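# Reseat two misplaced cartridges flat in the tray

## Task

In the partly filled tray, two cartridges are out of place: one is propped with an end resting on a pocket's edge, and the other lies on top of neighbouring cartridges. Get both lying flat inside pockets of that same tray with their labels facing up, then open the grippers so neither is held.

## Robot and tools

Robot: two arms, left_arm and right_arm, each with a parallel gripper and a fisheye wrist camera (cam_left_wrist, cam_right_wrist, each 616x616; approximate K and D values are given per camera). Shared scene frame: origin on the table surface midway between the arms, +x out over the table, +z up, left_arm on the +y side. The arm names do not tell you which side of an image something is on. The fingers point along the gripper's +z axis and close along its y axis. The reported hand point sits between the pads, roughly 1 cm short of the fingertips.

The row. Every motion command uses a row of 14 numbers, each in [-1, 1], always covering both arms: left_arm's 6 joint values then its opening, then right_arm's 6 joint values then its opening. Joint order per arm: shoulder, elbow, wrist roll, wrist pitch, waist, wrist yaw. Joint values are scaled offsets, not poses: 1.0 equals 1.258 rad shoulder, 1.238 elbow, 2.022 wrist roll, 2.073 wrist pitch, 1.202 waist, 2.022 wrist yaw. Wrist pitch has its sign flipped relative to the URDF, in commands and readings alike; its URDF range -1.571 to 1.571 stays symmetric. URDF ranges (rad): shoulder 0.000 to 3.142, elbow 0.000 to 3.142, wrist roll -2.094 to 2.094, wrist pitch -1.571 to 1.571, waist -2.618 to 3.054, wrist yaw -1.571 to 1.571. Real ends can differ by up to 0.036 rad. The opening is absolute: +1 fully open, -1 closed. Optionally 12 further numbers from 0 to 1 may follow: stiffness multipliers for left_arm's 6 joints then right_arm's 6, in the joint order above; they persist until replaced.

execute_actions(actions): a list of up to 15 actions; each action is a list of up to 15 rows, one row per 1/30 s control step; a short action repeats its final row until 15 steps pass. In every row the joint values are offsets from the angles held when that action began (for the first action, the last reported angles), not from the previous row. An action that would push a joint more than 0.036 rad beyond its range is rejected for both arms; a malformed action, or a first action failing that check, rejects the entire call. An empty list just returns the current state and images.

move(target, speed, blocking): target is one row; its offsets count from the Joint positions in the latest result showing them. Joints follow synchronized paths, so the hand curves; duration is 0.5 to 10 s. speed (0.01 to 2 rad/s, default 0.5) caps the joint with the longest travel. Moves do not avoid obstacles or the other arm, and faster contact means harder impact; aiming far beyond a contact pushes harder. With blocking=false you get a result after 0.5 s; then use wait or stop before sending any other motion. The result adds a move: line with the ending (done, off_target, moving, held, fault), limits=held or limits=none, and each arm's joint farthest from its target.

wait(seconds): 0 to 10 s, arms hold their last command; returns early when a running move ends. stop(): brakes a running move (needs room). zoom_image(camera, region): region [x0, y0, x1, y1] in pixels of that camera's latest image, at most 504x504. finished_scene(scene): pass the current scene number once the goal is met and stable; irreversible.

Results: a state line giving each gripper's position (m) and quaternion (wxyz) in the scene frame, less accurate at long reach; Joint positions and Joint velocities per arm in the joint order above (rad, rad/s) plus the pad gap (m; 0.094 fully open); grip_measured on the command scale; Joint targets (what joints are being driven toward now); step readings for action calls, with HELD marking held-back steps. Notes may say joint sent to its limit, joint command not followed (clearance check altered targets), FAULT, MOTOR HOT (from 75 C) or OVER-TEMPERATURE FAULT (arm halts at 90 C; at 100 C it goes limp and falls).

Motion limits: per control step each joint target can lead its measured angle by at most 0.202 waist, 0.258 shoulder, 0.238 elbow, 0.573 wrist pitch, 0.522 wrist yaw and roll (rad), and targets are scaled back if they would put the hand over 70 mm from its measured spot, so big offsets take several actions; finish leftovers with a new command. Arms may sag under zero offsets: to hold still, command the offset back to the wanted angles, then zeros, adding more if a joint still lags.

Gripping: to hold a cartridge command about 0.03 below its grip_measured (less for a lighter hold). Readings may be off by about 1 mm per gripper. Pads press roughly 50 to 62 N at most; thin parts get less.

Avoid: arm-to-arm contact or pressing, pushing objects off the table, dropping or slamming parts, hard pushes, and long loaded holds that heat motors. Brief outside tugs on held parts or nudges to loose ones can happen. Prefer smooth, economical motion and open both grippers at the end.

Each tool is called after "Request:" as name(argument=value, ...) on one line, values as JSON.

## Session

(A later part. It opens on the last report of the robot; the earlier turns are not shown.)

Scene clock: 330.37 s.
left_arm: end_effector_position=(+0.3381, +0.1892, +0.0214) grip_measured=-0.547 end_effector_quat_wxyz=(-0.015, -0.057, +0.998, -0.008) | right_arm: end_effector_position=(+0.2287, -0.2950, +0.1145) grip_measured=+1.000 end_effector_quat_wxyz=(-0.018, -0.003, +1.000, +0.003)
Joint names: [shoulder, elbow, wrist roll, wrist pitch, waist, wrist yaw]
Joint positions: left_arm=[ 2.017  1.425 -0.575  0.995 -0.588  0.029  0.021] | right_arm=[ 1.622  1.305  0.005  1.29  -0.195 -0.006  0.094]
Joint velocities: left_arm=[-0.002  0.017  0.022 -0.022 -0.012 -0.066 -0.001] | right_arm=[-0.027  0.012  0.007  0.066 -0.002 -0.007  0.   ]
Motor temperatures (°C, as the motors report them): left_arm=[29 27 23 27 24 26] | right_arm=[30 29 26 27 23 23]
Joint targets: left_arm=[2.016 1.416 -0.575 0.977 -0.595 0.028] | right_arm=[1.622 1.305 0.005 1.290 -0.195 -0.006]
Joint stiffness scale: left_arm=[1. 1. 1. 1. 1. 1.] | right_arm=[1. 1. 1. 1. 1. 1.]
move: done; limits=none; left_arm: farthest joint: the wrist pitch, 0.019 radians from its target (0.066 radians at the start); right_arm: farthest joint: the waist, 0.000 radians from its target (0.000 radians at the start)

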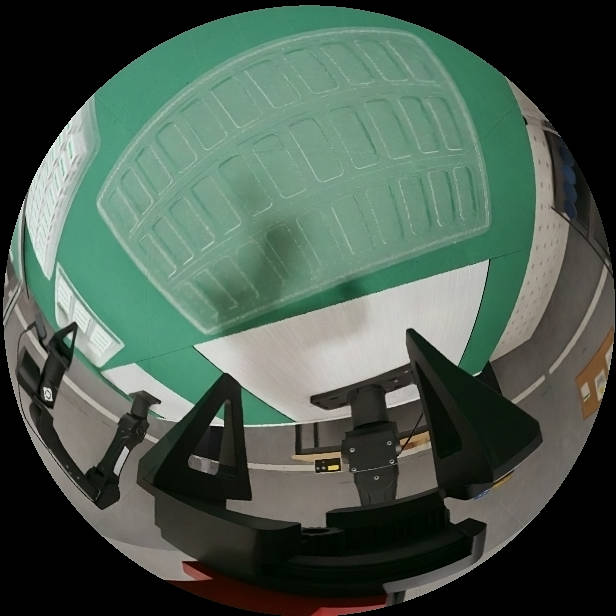

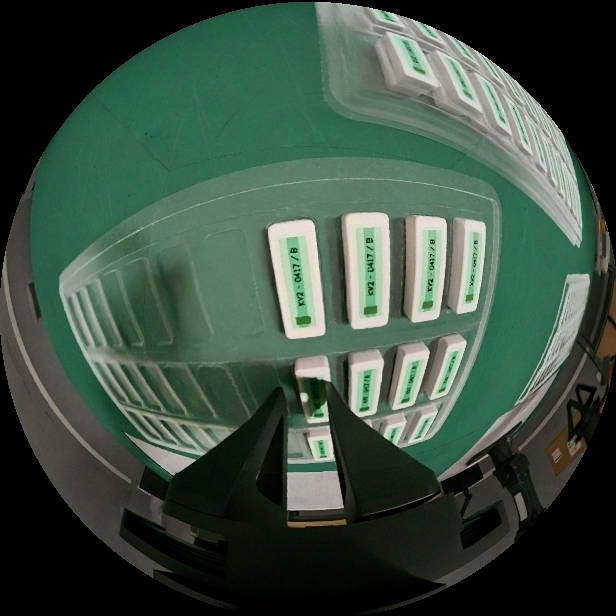

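Request:
move(target=[0,0.11,0,0.06,0,0,-0.55, 0,0,0,0,0,0,1])

Request:
move(target=[0.15,0.245,0.037,0.035,0.06,0,-0.55, 0,0,0,0,0,0,1])

Scene clock: 338.70 s.
left_arm: end_effector_position=(+0.3440, +0.1862, +0.0459) grip_measured=-0.547 end_effector_quat_wxyz=(-0.019, -0.057, +0.998, -0.006) | right_arm: end_effector_position=(+0.2287, -0.2950, +0.1145) grip_measured=+1.000 end_effector_quat_wxyz=(-0.018, -0.003, +1.000, +0.003)
Joint names: [shoulder, elbow, wrist roll, wrist pitch, waist, wrist yaw]
Joint positions: left_arm=[ 2.022  1.534 -0.575  1.11  -0.588  0.029  0.021] | right_arm=[ 1.622  1.305  0.005  1.29  -0.195 -0.006  0.094]
Joint velocities: left_arm=[ 0.007  0.022  0.037 -0.051 -0.007 -0.066 -0.   ] | right_arm=[-0.017  0.017  0.022 -0.007  0.017  0.037  0.   ]
Motor temperatures (°C, as the motors report them): left_arm=[30 27 23 27 24 26] | right_arm=[30 29 26 27 23 23]
Joint targets: left_arm=[2.017 1.561 -0.575 1.120 -0.588 0.029] | right_arm=[1.622 1.305 0.005 1.290 -0.195 -0.006]
Joint stiffness scale: left_arm=[1. 1. 1. 1. 1. 1.] | right_arm=[1. 1. 1. 1. 1. 1.]
move: off_target (left_arm); limits=none; left_arm: farthest joint: the elbow, 0.027 radians from its target (0.137 radians at the start); right_arm: farthest joint: the waist, 0.000 radians from its target (0.000 radians at the start)

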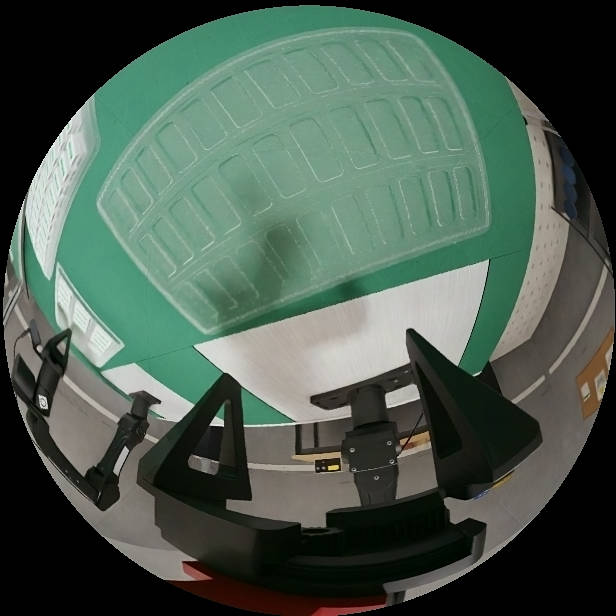

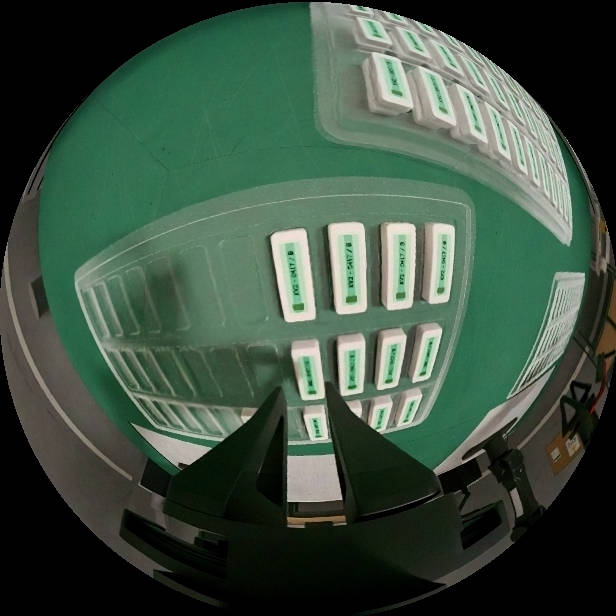

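Scene clock: 339.97 s.
left_arm: end_effector_position=(+0.4024, +0.1893, +0.0392) grip_measured=-0.547 end_effector_quat_wxyz=(-0.011, -0.058, +0.998, -0.011) | right_arm: end_effector_position=(+0.2287, -0.2950, +0.1145) grip_measured=+1.000 end_effector_quat_wxyz=(-0.018, -0.003, +1.000, +0.003)
Joint names: [shoulder, elbow, wrist roll, wrist pitch, waist, wrist yaw]
Joint positions: left_arm=[ 2.214  1.806 -0.509  1.172 -0.52   0.029  0.021] | right_arm=[ 1.622  1.305  0.005  1.29  -0.195 -0.006  0.094]
Joint velocities: left_arm=[-0.017  0.002  0.022  0.007 -0.022  0.066  0.001] | right_arm=[-0.012  0.007  0.007  0.007 -0.002 -0.007  0.   ]
Motor temperatures (°C, as the motors report them): left_arm=[30 27 23 27 24 26] | right_arm=[30 29 26 27 23 23]
Joint targets: left_arm=[2.211 1.838 -0.500 1.182 -0.516 0.029] | right_arm=[1.622 1.305 0.005 1.290 -0.195 -0.006]
Joint stiffness scale: left_arm=[1. 1. 1. 1. 1. 1.] | right_arm=[1. 1. 1. 1. 1. 1.]
move: off_target (left_arm); limits=none; left_arm: farthest joint: the elbow, 0.031 radians from its target (0.303 radians at the start); right_arm: farthest joint: the waist, 0.000 radians from its target (0.000 radians at the start)

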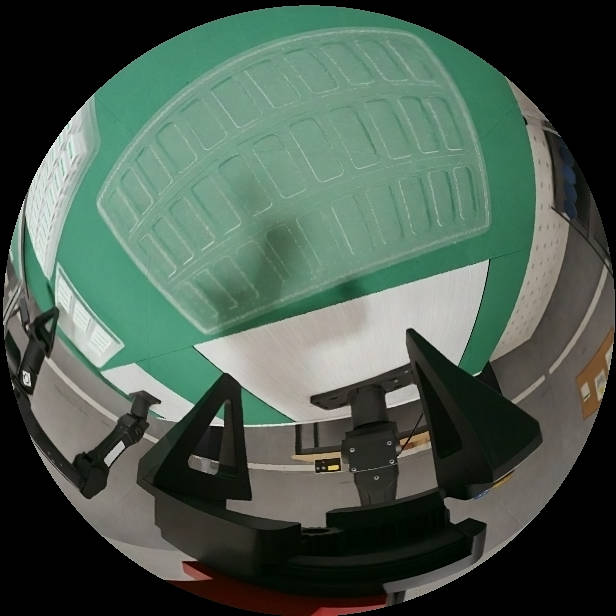

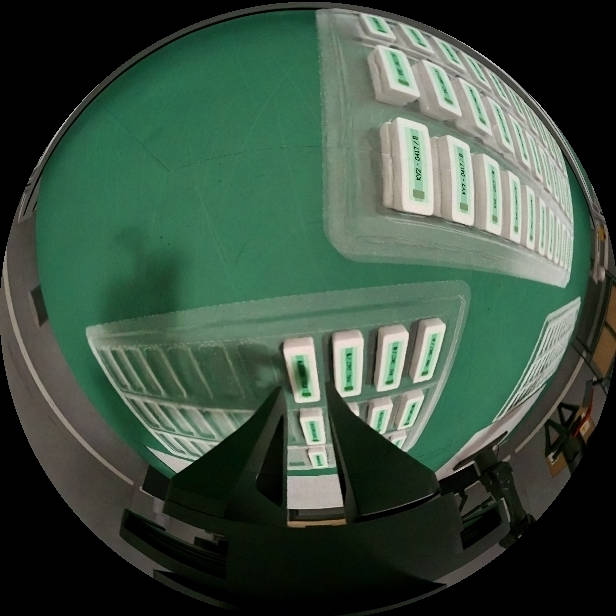

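Request:
zoom_image(camera="cam_right_wrist", region=[230,290,470,470])

Region (230, 290, 470, 470) of cam_right_wrist's 616x616 image, scaled by 2.100, with more detail than that image has; it fills the top 378 rows of this view, and the rest is white.

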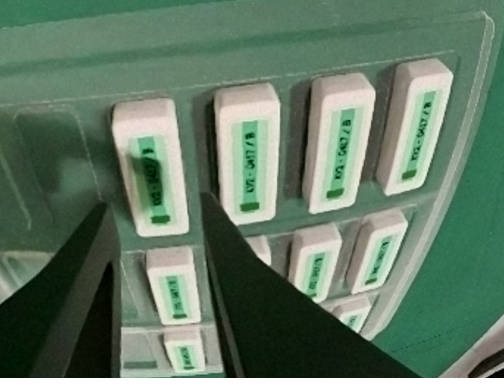

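Request:
move(target=[0,-0.075,0,-0.048,0.01,0,-0.55, 0,0,0,0,0,0,1], speed=0.12)

Request:
zoom_image(camera="cam_right_wrist", region=[200,270,440,450])

Scene clock: 352.37 s.
left_arm: end_effector_position=(+0.3991, +0.1930, +0.0184) grip_measured=-0.547 end_effector_quat_wxyz=(-0.011, -0.060, +0.998, -0.011) | right_arm: end_effector_position=(+0.2287, -0.2950, +0.1145) grip_measured=+1.000 end_effector_quat_wxyz=(-0.018, -0.003, +1.000, +0.003)
Joint names: [shoulder, elbow, wrist roll, wrist pitch, waist, wrist yaw]
Joint positions: left_arm=[ 2.214  1.721 -0.509  1.088 -0.515  0.029  0.021] | right_arm=[ 1.622  1.305  0.005  1.29  -0.195 -0.006  0.094]
Joint velocities: left_arm=[ 0.012 -0.012  0.051  0.022 -0.012 -0.007 -0.   ] | right_arm=[ 0.022 -0.007 -0.007 -0.022  0.002 -0.066  0.   ]
Motor temperatures (°C, as the motors report them): left_arm=[31 28 23 27 24 26] | right_arm=[30 29 26 27 23 23]
Joint targets: left_arm=[2.214 1.713 -0.509 1.073 -0.508 0.029] | right_arm=[1.622 1.305 0.005 1.290 -0.195 -0.006]
Joint stiffness scale: left_arm=[1. 1. 1. 1. 1. 1.] | right_arm=[1. 1. 1. 1. 1. 1.]
move: done; limits=none; left_arm: farthest joint: the wrist pitch, 0.015 radians from its target (0.100 radians at the start); right_arm: farthest joint: the waist, 0.000 radians from its target (0.000 radians at the start)

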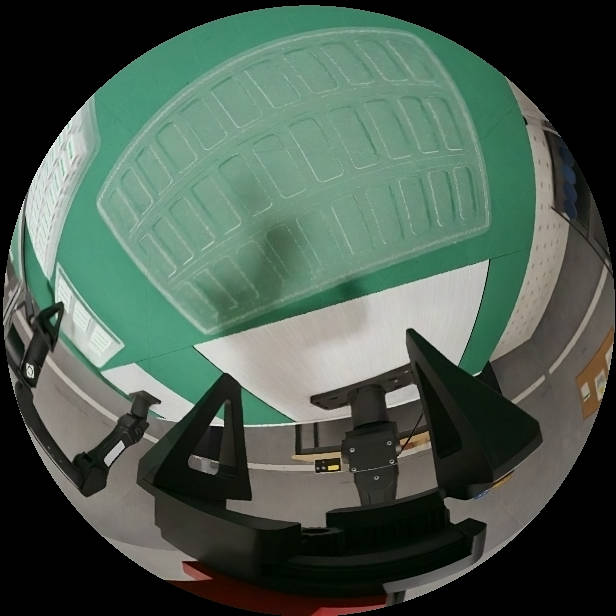

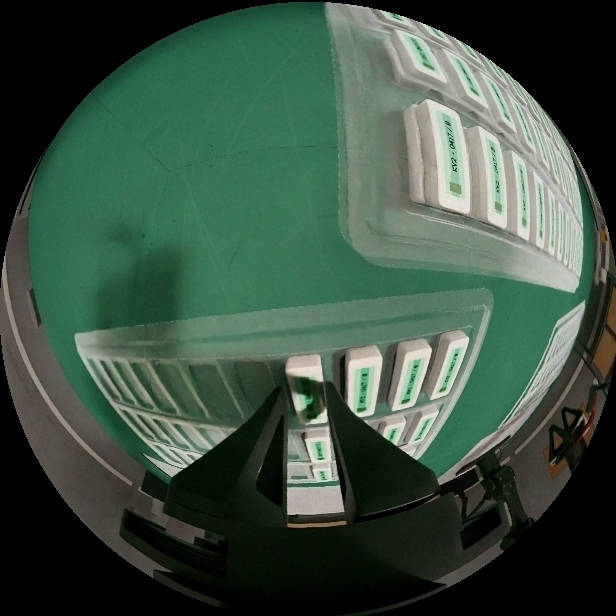

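Region (200, 270, 440, 450) of cam_right_wrist's 616x616 image, scaled by 2.100, with more detail than that image has; it fills the top 378 rows of this view, and the rest is white.

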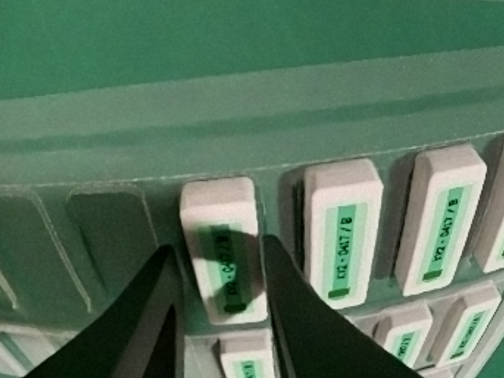

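Request:
move(target=[0,-0.012,0,-0.008,0,0,-0.75, 0,0,0,0,0,0,1], speed=0.1)

Request:
move(target=[0.024,0.08,0,0.02,0.006,0,-0.75, 0,0,0,0,0,0,1], speed=0.1)

Request:
zoom_image(camera="cam_right_wrist", region=[200,270,440,450])

Scene clock: 359.30 s.
left_arm: end_effector_position=(+0.3995, +0.1926, +0.0184) grip_measured=-0.717 end_effector_quat_wxyz=(-0.010, -0.060, +0.998, -0.011) | right_arm: end_effector_position=(+0.2287, -0.2950, +0.1145) grip_measured=+1.000 end_effector_quat_wxyz=(-0.018, -0.003, +1.000, +0.003)
Joint names: [shoulder, elbow, wrist roll, wrist pitch, waist, wrist yaw]
Joint positions: left_arm=[ 2.214  1.721 -0.509  1.086 -0.515  0.029  0.013] | right_arm=[ 1.622  1.305  0.005  1.29  -0.195 -0.006  0.094]
Joint velocities: left_arm=[-0.012 -0.022  0.066  0.037 -0.012 -0.066 -0.001] | right_arm=[ 0.017  0.007 -0.007 -0.022 -0.002  0.022  0.   ]
Motor temperatures (°C, as the motors report them): left_arm=[31 27 23 27 24 26] | right_arm=[30 29 26 27 23 23]
Joint targets: left_arm=[2.214 1.707 -0.509 1.071 -0.515 0.029] | right_arm=[1.622 1.305 0.005 1.290 -0.195 -0.006]
Joint stiffness scale: left_arm=[1. 1. 1. 1. 1. 1.] | right_arm=[1. 1. 1. 1. 1. 1.]
move: done; limits=none; left_arm: farthest joint: the elbow, 0.015 radians from its target (0.015 radians at the start); right_arm: farthest joint: the waist, 0.000 radians from its target (0.000 radians at the start)

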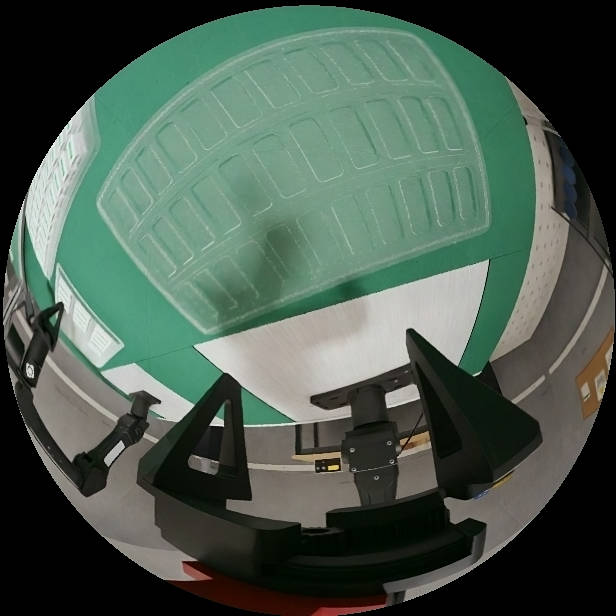

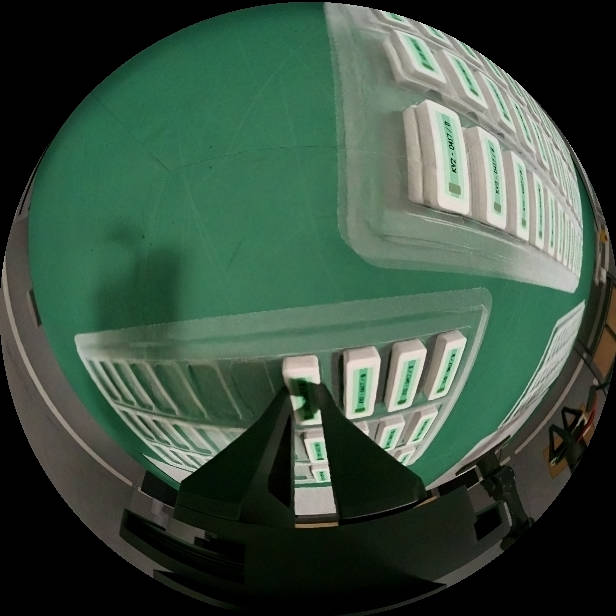

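Scene clock: 360.63 s.
left_arm: end_effector_position=(+0.4057, +0.1901, +0.0208) grip_measured=-0.717 end_effector_quat_wxyz=(-0.014, -0.060, +0.998, -0.010) | right_arm: end_effector_position=(+0.2287, -0.2950, +0.1145) grip_measured=+1.000 end_effector_quat_wxyz=(-0.018, -0.003, +1.000, +0.003)
Joint names: [shoulder, elbow, wrist roll, wrist pitch, waist, wrist yaw]
Joint positions: left_arm=[ 2.248  1.787 -0.509  1.127 -0.515  0.029  0.013] | right_arm=[ 1.622  1.305  0.005  1.29  -0.195 -0.006  0.094]
Joint velocities: left_arm=[-0.017  0.002 -0.022  0.007 -0.007 -0.007  0.001] | right_arm=[ 0.017 -0.007 -0.037  0.051 -0.002 -0.007  0.   ]
Motor temperatures (°C, as the motors report them): left_arm=[31 27 23 27 24 26] | right_arm=[30 29 26 27 23 23]
Joint targets: left_arm=[2.245 1.820 -0.509 1.127 -0.508 0.029] | right_arm=[1.622 1.305 0.005 1.290 -0.195 -0.006]
Joint stiffness scale: left_arm=[1. 1. 1. 1. 1. 1.] | right_arm=[1. 1. 1. 1. 1. 1.]
move: off_target (left_arm); limits=none; left_arm: farthest joint: the elbow, 0.033 radians from its target (0.099 radians at the start); right_arm: farthest joint: the waist, 0.000 radians from its target (0.000 radians at the start)

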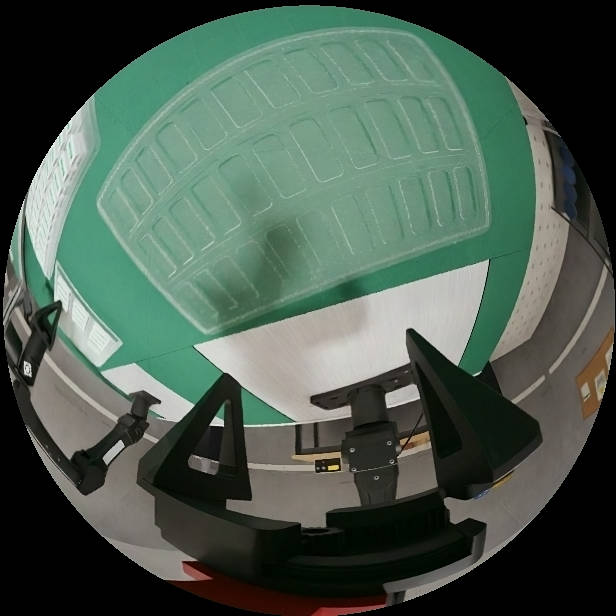

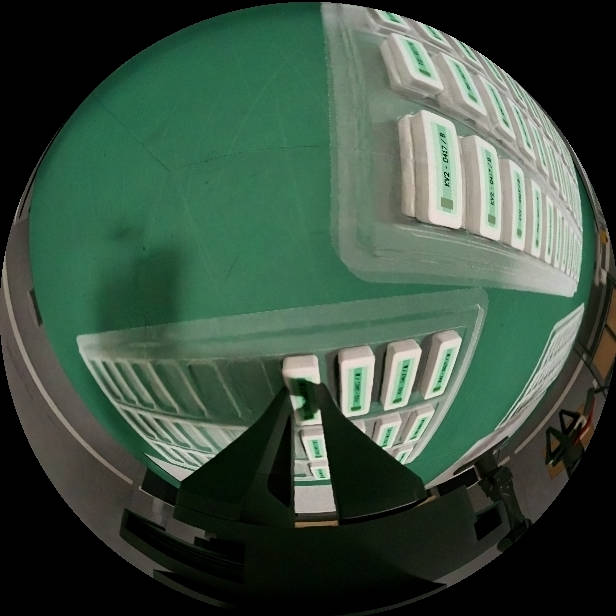

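Region (200, 270, 440, 450) of cam_right_wrist's 616x616 image, scaled by 2.100, with more detail than that image has; it fills the top 378 rows of this view, and the rest is white.

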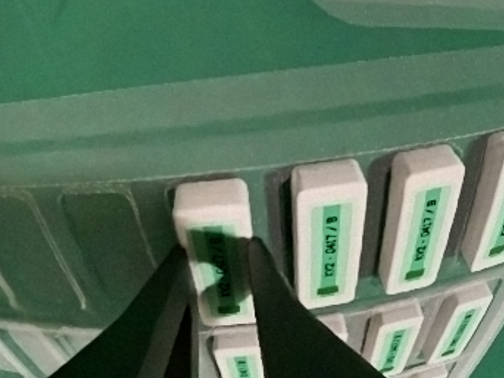

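Request:
move(target=[0,0.01,0,0,0,0,-0.55, 0,0,0,0,0,0,1])

Request:
move(target=[-0.06,0.1,0,0.095,0,0,-0.55, 0,0,0,0,0,0,1])

Request:
zoom_image(camera="cam_right_wrist", region=[200,230,480,450])

Scene clock: 375.40 s.
left_arm: end_effector_position=(+0.4057, +0.1901, +0.0208) grip_measured=-0.553 end_effector_quat_wxyz=(-0.014, -0.060, +0.998, -0.010) | right_arm: end_effector_position=(+0.2287, -0.2950, +0.1145) grip_measured=+1.000 end_effector_quat_wxyz=(-0.018, -0.003, +1.000, +0.003)
Joint names: [shoulder, elbow, wrist roll, wrist pitch, waist, wrist yaw]
Joint positions: left_arm=[ 2.248  1.787 -0.509  1.127 -0.515  0.029  0.021] | right_arm=[ 1.622  1.305  0.005  1.29  -0.195 -0.006  0.094]
Joint velocities: left_arm=[-0.007  0.002  0.051 -0.007  0.007  0.007 -0.001] | right_arm=[ 0.002 -0.017 -0.022 -0.022 -0.007 -0.051  0.   ]
Motor temperatures (°C, as the motors report them): left_arm=[32 28 23 26 24 26] | right_arm=[30 29 26 27 23 23]
Joint targets: left_arm=[2.248 1.799 -0.509 1.127 -0.515 0.029] | right_arm=[1.622 1.305 0.005 1.290 -0.195 -0.006]
Joint stiffness scale: left_arm=[1. 1. 1. 1. 1. 1.] | right_arm=[1. 1. 1. 1. 1. 1.]
move: done; limits=none; left_arm: farthest joint: the elbow, 0.012 radians from its target (0.012 radians at the start); right_arm: farthest joint: the waist, 0.000 radians from its target (0.000 radians at the start)

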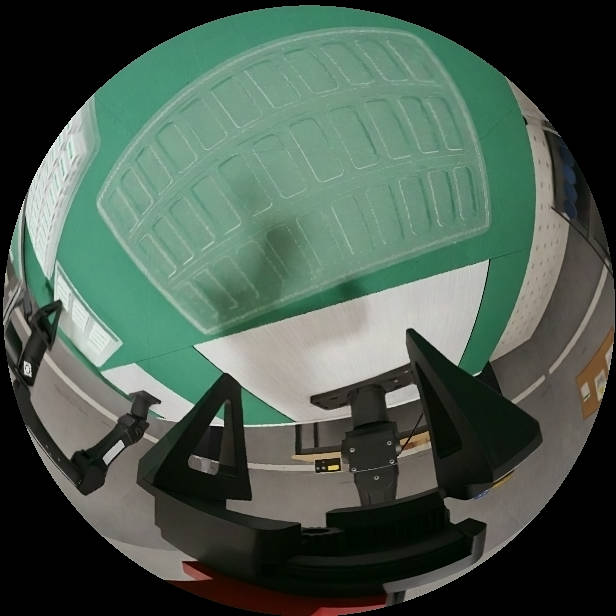

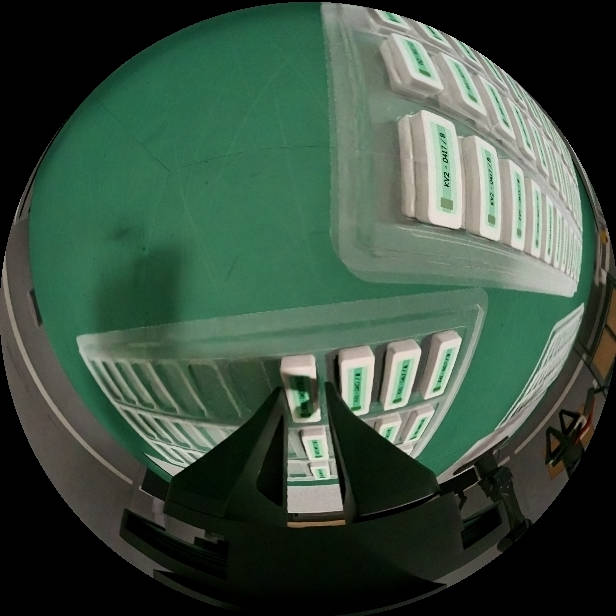

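Scene clock: 376.53 s.
left_arm: end_effector_position=(+0.3931, +0.1953, +0.0701) grip_measured=-0.553 end_effector_quat_wxyz=(-0.026, -0.060, +0.998, -0.003) | right_arm: end_effector_position=(+0.2287, -0.2950, +0.1145) grip_measured=+1.000 end_effector_quat_wxyz=(-0.018, -0.003, +1.000, +0.003)
Joint names: [shoulder, elbow, wrist roll, wrist pitch, waist, wrist yaw]
Joint positions: left_arm=[ 2.189  1.887 -0.509  1.314 -0.515  0.029  0.021] | right_arm=[ 1.622  1.305  0.005  1.29  -0.195 -0.006  0.094]
Joint velocities: left_arm=[ 0.002  0.007 -0.037 -0.007  0.002  0.007  0.001] | right_arm=[ 0.002 -0.007  0.051  0.037 -0.022 -0.095  0.   ]
Motor temperatures (°C, as the motors report them): left_arm=[32 28 23 26 24 26] | right_arm=[30 29 26 27 23 23]
Joint targets: left_arm=[2.172 1.911 -0.509 1.324 -0.515 0.029] | right_arm=[1.622 1.305 0.005 1.290 -0.195 -0.006]
Joint stiffness scale: left_arm=[1. 1. 1. 1. 1. 1.] | right_arm=[1. 1. 1. 1. 1. 1.]
move: off_target (left_arm); limits=none; left_arm: farthest joint: the elbow, 0.023 radians from its target (0.124 radians at the start); right_arm: farthest joint: the waist, 0.000 radians from its target (0.000 radians at the start)

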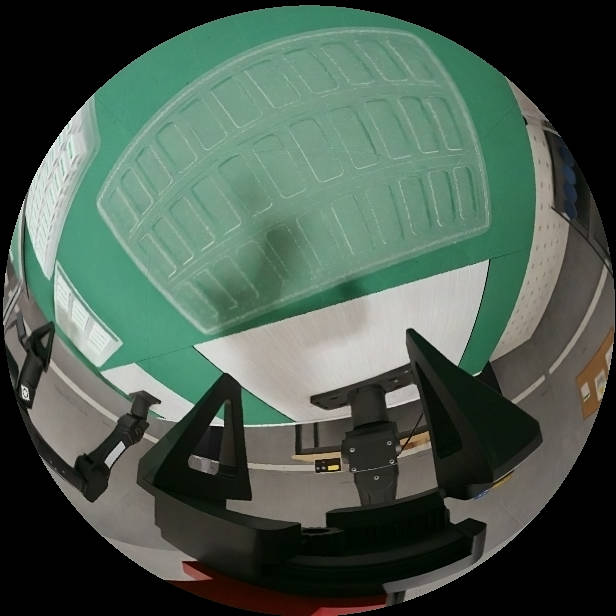

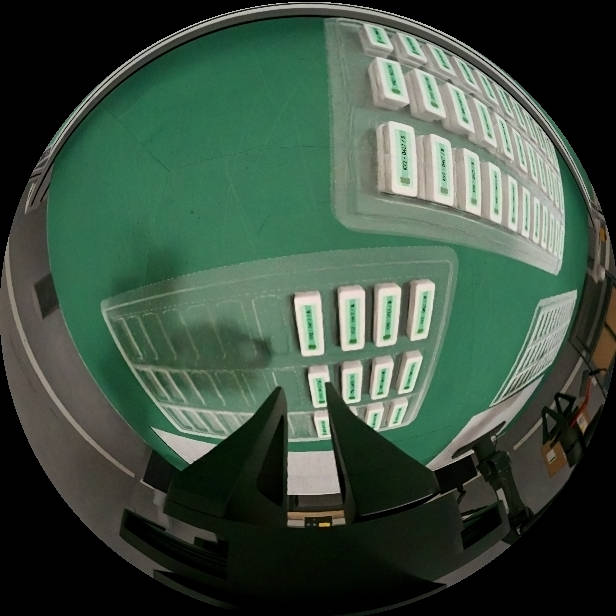

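Region (200, 230, 480, 450) of cam_right_wrist's 616x616 image, scaled by 1.800, with more detail than that image has; it fills the top 396 rows of this view, and the rest is white.

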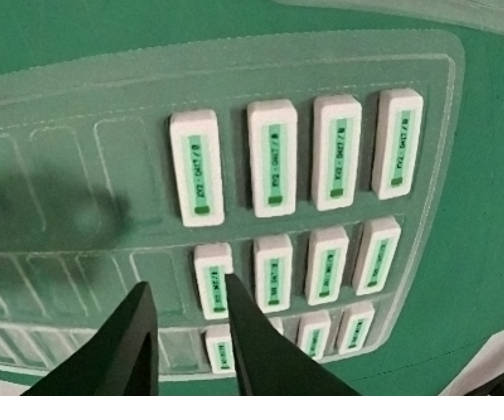

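Request:
move(target=[-0.148,-0.315,-0.033,-0.131,-0.055,0,-0.55, 0,0,0,0,0,0,1])

Request:
zoom_image(camera="cam_right_wrist", region=[200,180,500,430])

Scene clock: 386.20 s.
left_arm: end_effector_position=(+0.3485, +0.1889, +0.0338) grip_measured=-0.553 end_effector_quat_wxyz=(-0.015, -0.058, +0.998, -0.009) | right_arm: end_effector_position=(+0.2287, -0.2950, +0.1145) grip_measured=+1.000 end_effector_quat_wxyz=(-0.018, -0.003, +1.000, +0.003)
Joint names: [shoulder, elbow, wrist roll, wrist pitch, waist, wrist yaw]
Joint positions: left_arm=[ 2.036  1.505 -0.566  1.057 -0.576  0.029  0.021] | right_arm=[ 1.622  1.305  0.005  1.29  -0.195 -0.006  0.094]
Joint velocities: left_arm=[ 0.002 -0.017 -0.037 -0.007  0.012 -0.037  0.   ] | right_arm=[ 0.012 -0.007 -0.037  0.007 -0.002 -0.022  0.   ]
Motor temperatures (°C, as the motors report them): left_arm=[33 28 23 26 24 26] | right_arm=[30 29 26 27 23 23]
Joint targets: left_arm=[2.003 1.497 -0.575 1.042 -0.582 0.029] | right_arm=[1.622 1.305 0.005 1.290 -0.195 -0.006]
Joint stiffness scale: left_arm=[1. 1. 1. 1. 1. 1.] | right_arm=[1. 1. 1. 1. 1. 1.]
move: off_target (left_arm); limits=none; left_arm: farthest joint: the shoulder, 0.033 radians from its target (0.186 radians at the start); right_arm: farthest joint: the waist, 0.000 radians from its target (0.000 radians at the start)

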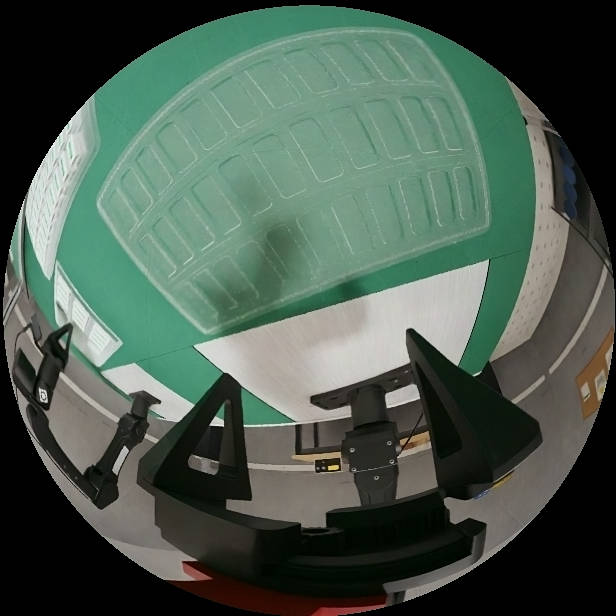

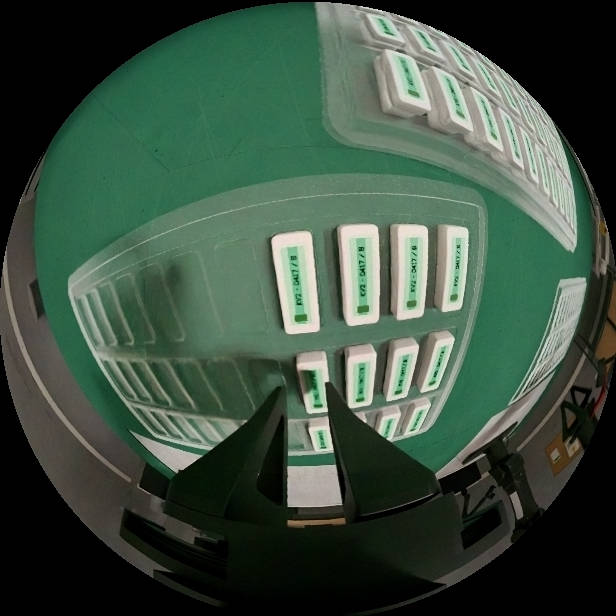

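Region (200, 180, 500, 430) of cam_right_wrist's 616x616 image, scaled by 1.680, with more detail than that image has.

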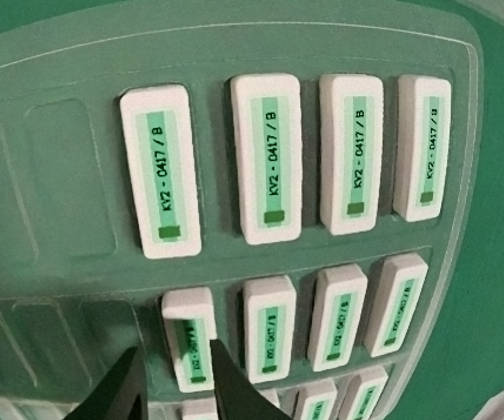

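Request:
move(target=[0,0.1,0,0.06,0,0,-0.55, 0,0,0,0,0,0,1])

Request:
move(target=[-0.04,-0.05,-0.615,-0.03,0.17,0,1, 0,0,0,0,0,0,1], speed=1)

Request:
zoom_image(camera="cam_right_wrist", region=[200,340,420,480])

Scene clock: 395.43 s.
left_arm: end_effector_position=(+0.3494, +0.1885, +0.0553) grip_measured=-0.553 end_effector_quat_wxyz=(-0.025, -0.059, +0.998, -0.003) | right_arm: end_effector_position=(+0.2287, -0.2950, +0.1145) grip_measured=+1.000 end_effector_quat_wxyz=(-0.018, -0.003, +1.000, +0.003)
Joint names: [shoulder, elbow, wrist roll, wrist pitch, waist, wrist yaw]
Joint positions: left_arm=[ 2.042  1.601 -0.567  1.171 -0.576  0.029  0.021] | right_arm=[ 1.622  1.305  0.005  1.29  -0.195 -0.006  0.094]
Joint velocities: left_arm=[-0.012 -0.007  0.095  0.037 -0.012 -0.022 -0.002] | right_arm=[ 0.007 -0.002  0.007  0.007  0.002  0.037  0.   ]
Motor temperatures (°C, as the motors report them): left_arm=[33 27 23 26 24 26] | right_arm=[30 29 26 27 23 23]
Joint targets: left_arm=[2.036 1.628 -0.567 1.181 -0.576 0.029] | right_arm=[1.622 1.305 0.005 1.290 -0.195 -0.006]
Joint stiffness scale: left_arm=[1. 1. 1. 1. 1. 1.] | right_arm=[1. 1. 1. 1. 1. 1.]
move: off_target (left_arm); limits=none; left_arm: farthest joint: the elbow, 0.028 radians from its target (0.124 radians at the start); right_arm: farthest joint: the waist, 0.000 radians from its target (0.000 radians at the start)

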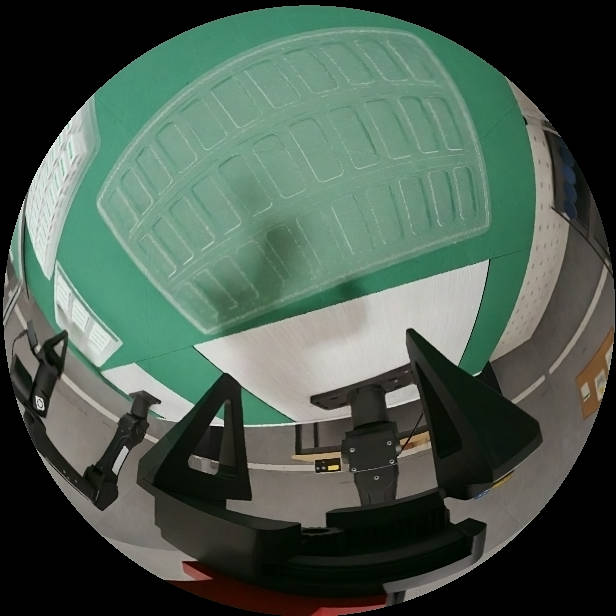

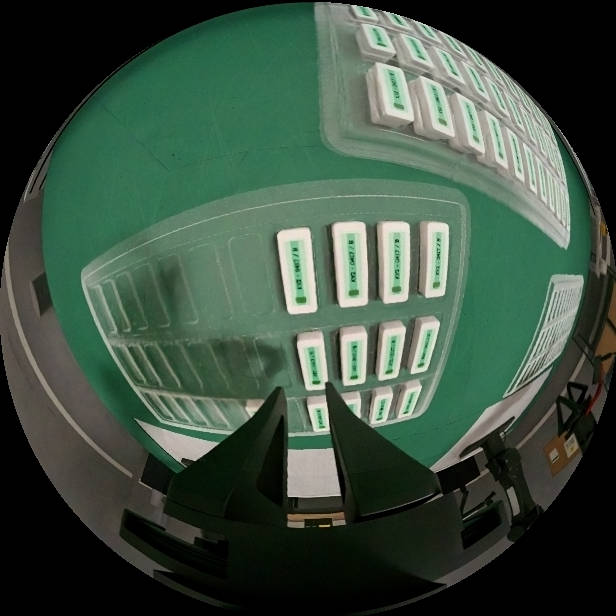

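Scene clock: 397.63 s.
left_arm: end_effector_position=(+0.3753, +0.2591, +0.0500) grip_measured=+1.000 end_effector_quat_wxyz=(-0.017, -0.700, +0.714, -0.000) | right_arm: end_effector_position=(+0.2287, -0.2950, +0.1145) grip_measured=+1.000 end_effector_quat_wxyz=(-0.018, -0.003, +1.000, +0.003)
Joint names: [shoulder, elbow, wrist roll, wrist pitch, waist, wrist yaw]
Joint positions: left_arm=[ 2.021  1.549 -1.801  1.116 -0.376  0.03   0.094] | right_arm=[ 1.622  1.305  0.005  1.29  -0.195 -0.006  0.094]
Joint velocities: left_arm=[-0.002  0.022  0.007 -0.007  0.002 -0.022 -0.001] | right_arm=[ 0.002  0.022 -0.007 -0.022  0.007 -0.081  0.   ]
Motor temperatures (°C, as the motors report them): left_arm=[33 27 23 26 24 26] | right_arm=[30 29 26 27 23 23]
Joint targets: left_arm=[1.992 1.539 -1.810 1.109 -0.371 0.029] | right_arm=[1.622 1.305 0.005 1.290 -0.195 -0.006]
Joint stiffness scale: left_arm=[1. 1. 1. 1. 1. 1.] | right_arm=[1. 1. 1. 1. 1. 1.]
move: off_target (left_arm); limits=none; left_arm: farthest joint: the shoulder, 0.030 radians from its target (0.051 radians at the start); right_arm: farthest joint: the waist, 0.000 radians from its target (0.000 radians at the start)

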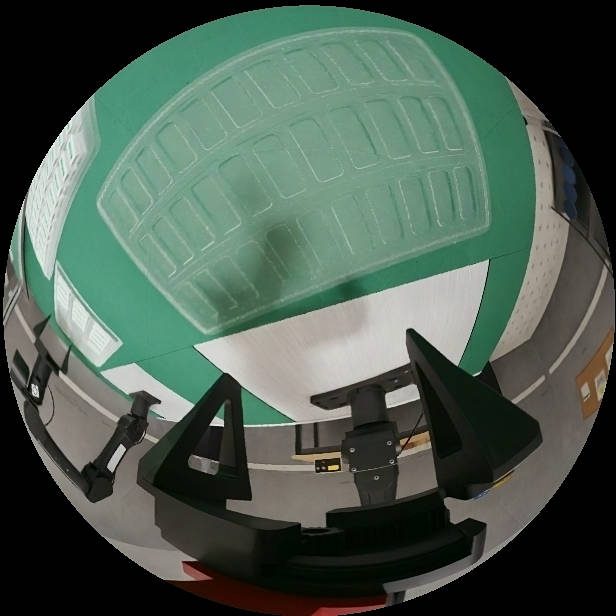

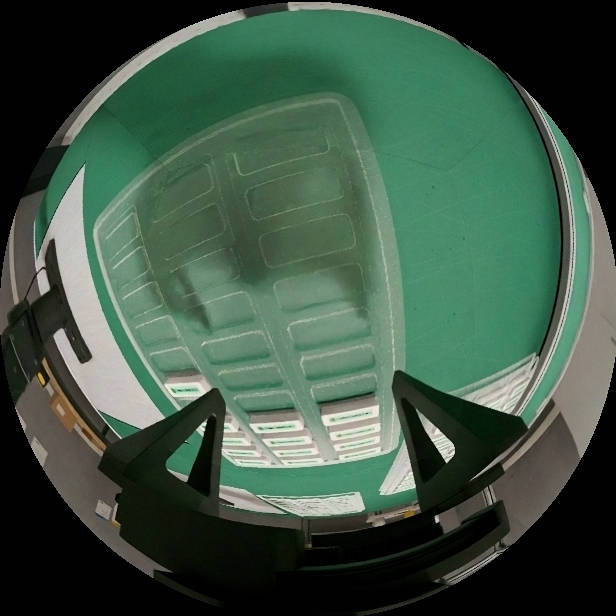

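Region (200, 340, 420, 480) of cam_right_wrist's 616x616 image, scaled by 2.291, with more detail than that image has; it fills the top 321 rows of this view, and the rest is white.

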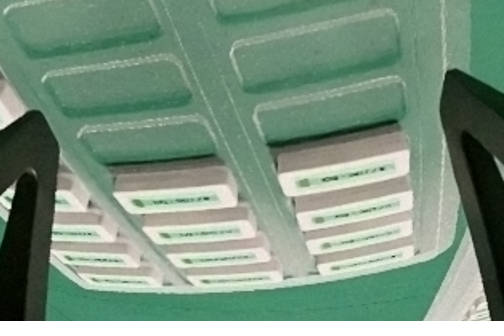

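Request:
move(target=[0.153,0.24,0.64,0.035,-0.07,0,-0.55, 0,0,0,0,0,0,1], speed=1)

Request:
move(target=[0,-0.1,0,-0.06,0,0,-0.55, 0,0,0,0,0,0,1], speed=0.15)

Request:
zoom_image(camera="cam_right_wrist", region=[200,270,440,450])

Scene clock: 410.93 s.
left_arm: end_effector_position=(+0.4131, +0.2152, +0.0406) grip_measured=-0.547 end_effector_quat_wxyz=(-0.011, -0.094, +0.995, -0.011) | right_arm: end_effector_position=(+0.2287, -0.2950, +0.1145) grip_measured=+1.000 end_effector_quat_wxyz=(-0.018, -0.003, +1.000, +0.003)
Joint names: [shoulder, elbow, wrist roll, wrist pitch, waist, wrist yaw]
Joint positions: left_arm=[ 2.216  1.814 -0.516  1.179 -0.454  0.03   0.021] | right_arm=[ 1.622  1.305  0.005  1.29  -0.195 -0.006  0.094]
Joint velocities: left_arm=[-0.007  0.002  0.007 -0.066 -0.022  0.007  0.   ] | right_arm=[-0.007 -0.017 -0.051  0.066  0.007 -0.022  0.   ]
Motor temperatures (°C, as the motors report them): left_arm=[33 27 23 26 24 26] | right_arm=[30 29 26 27 23 23]
Joint targets: left_arm=[2.214 1.846 -0.507 1.189 -0.460 0.030] | right_arm=[1.622 1.305 0.005 1.290 -0.195 -0.006]
Joint stiffness scale: left_arm=[1. 1. 1. 1. 1. 1.] | right_arm=[1. 1. 1. 1. 1. 1.]
move: off_target (left_arm); limits=none; left_arm: farthest joint: the elbow, 0.032 radians from its target (0.297 radians at the start); right_arm: farthest joint: the waist, 0.000 radians from its target (0.000 radians at the start)

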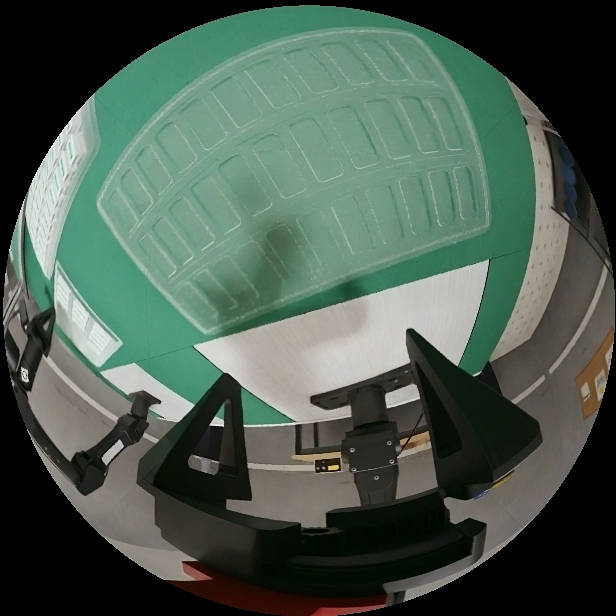

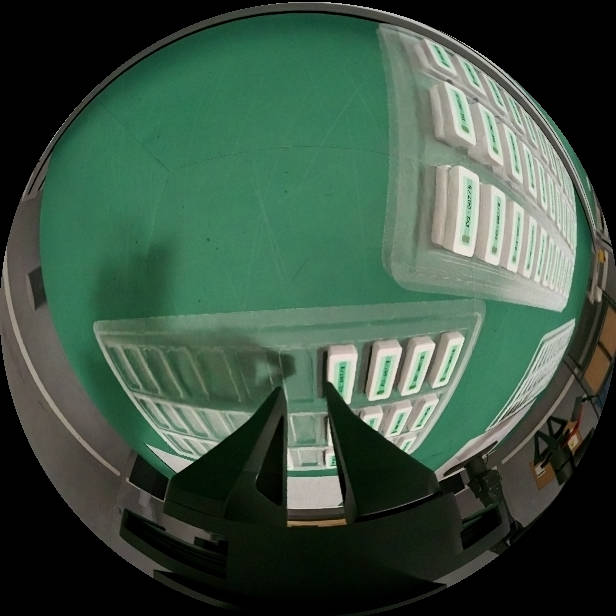

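Scene clock: 412.00 s.
left_arm: end_effector_position=(+0.4046, +0.2181, +0.0155) grip_measured=-0.547 end_effector_quat_wxyz=(-0.017, -0.094, +0.995, -0.009) | right_arm: end_effector_position=(+0.2287, -0.2950, +0.1145) grip_measured=+1.000 end_effector_quat_wxyz=(-0.018, -0.003, +1.000, +0.003)
Joint names: [shoulder, elbow, wrist roll, wrist pitch, waist, wrist yaw]
Joint positions: left_arm=[ 2.216  1.713 -0.516  1.092 -0.454  0.03   0.021] | right_arm=[ 1.622  1.305  0.005  1.29  -0.195 -0.006  0.094]
Joint velocities: left_arm=[-0.007 -0.007 -0.037  0.095 -0.002  0.007  0.   ] | right_arm=[-0.007  0.007 -0.022 -0.037 -0.012  0.051  0.   ]
Motor temperatures (°C, as the motors report them): left_arm=[33 27 23 26 24 26] | right_arm=[30 29 26 27 23 23]
Joint targets: left_arm=[2.216 1.691 -0.516 1.055 -0.454 0.030] | right_arm=[1.622 1.305 0.005 1.290 -0.195 -0.006]
Joint stiffness scale: left_arm=[1. 1. 1. 1. 1. 1.] | right_arm=[1. 1. 1. 1. 1. 1.]
move: off_target (left_arm); limits=none; left_arm: farthest joint: the wrist pitch, 0.037 radians from its target (0.125 radians at the start); right_arm: farthest joint: the waist, 0.000 radians from its target (0.000 radians at the start)

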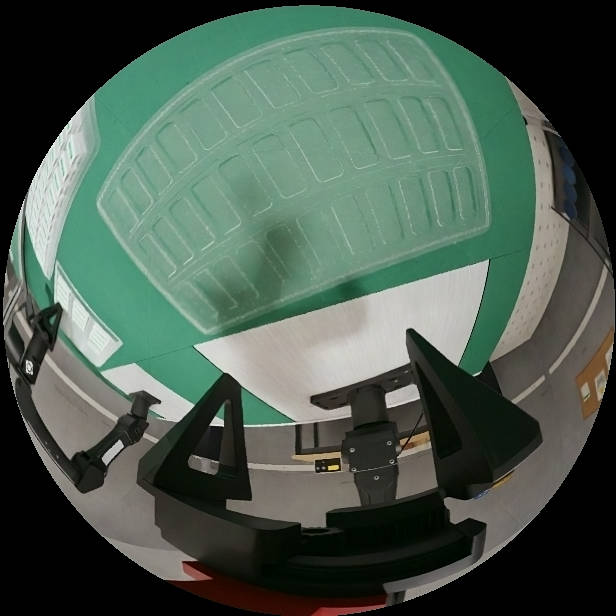

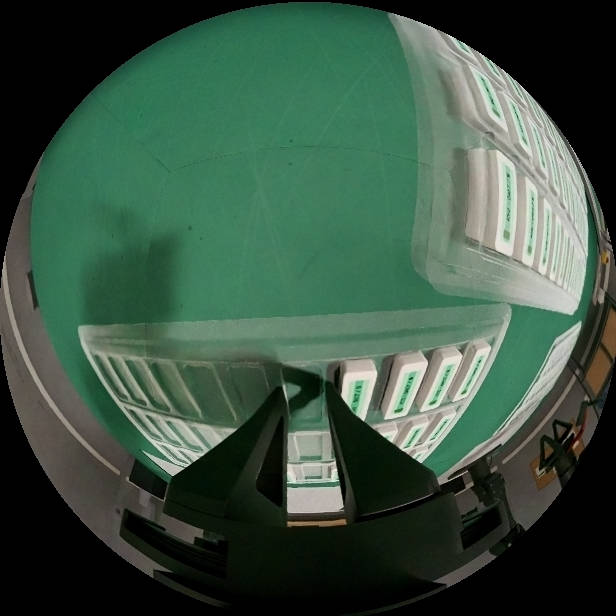

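Region (200, 270, 440, 450) of cam_right_wrist's 616x616 image, scaled by 2.100, with more detail than that image has; it fills the top 378 rows of this view, and the rest is white.

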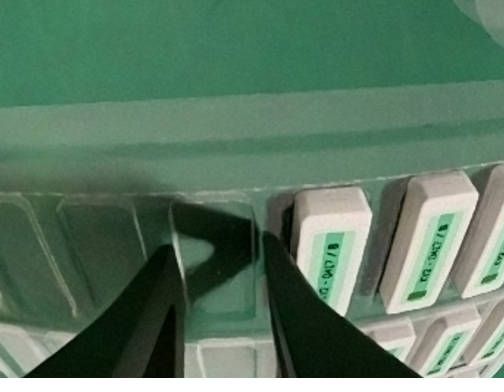

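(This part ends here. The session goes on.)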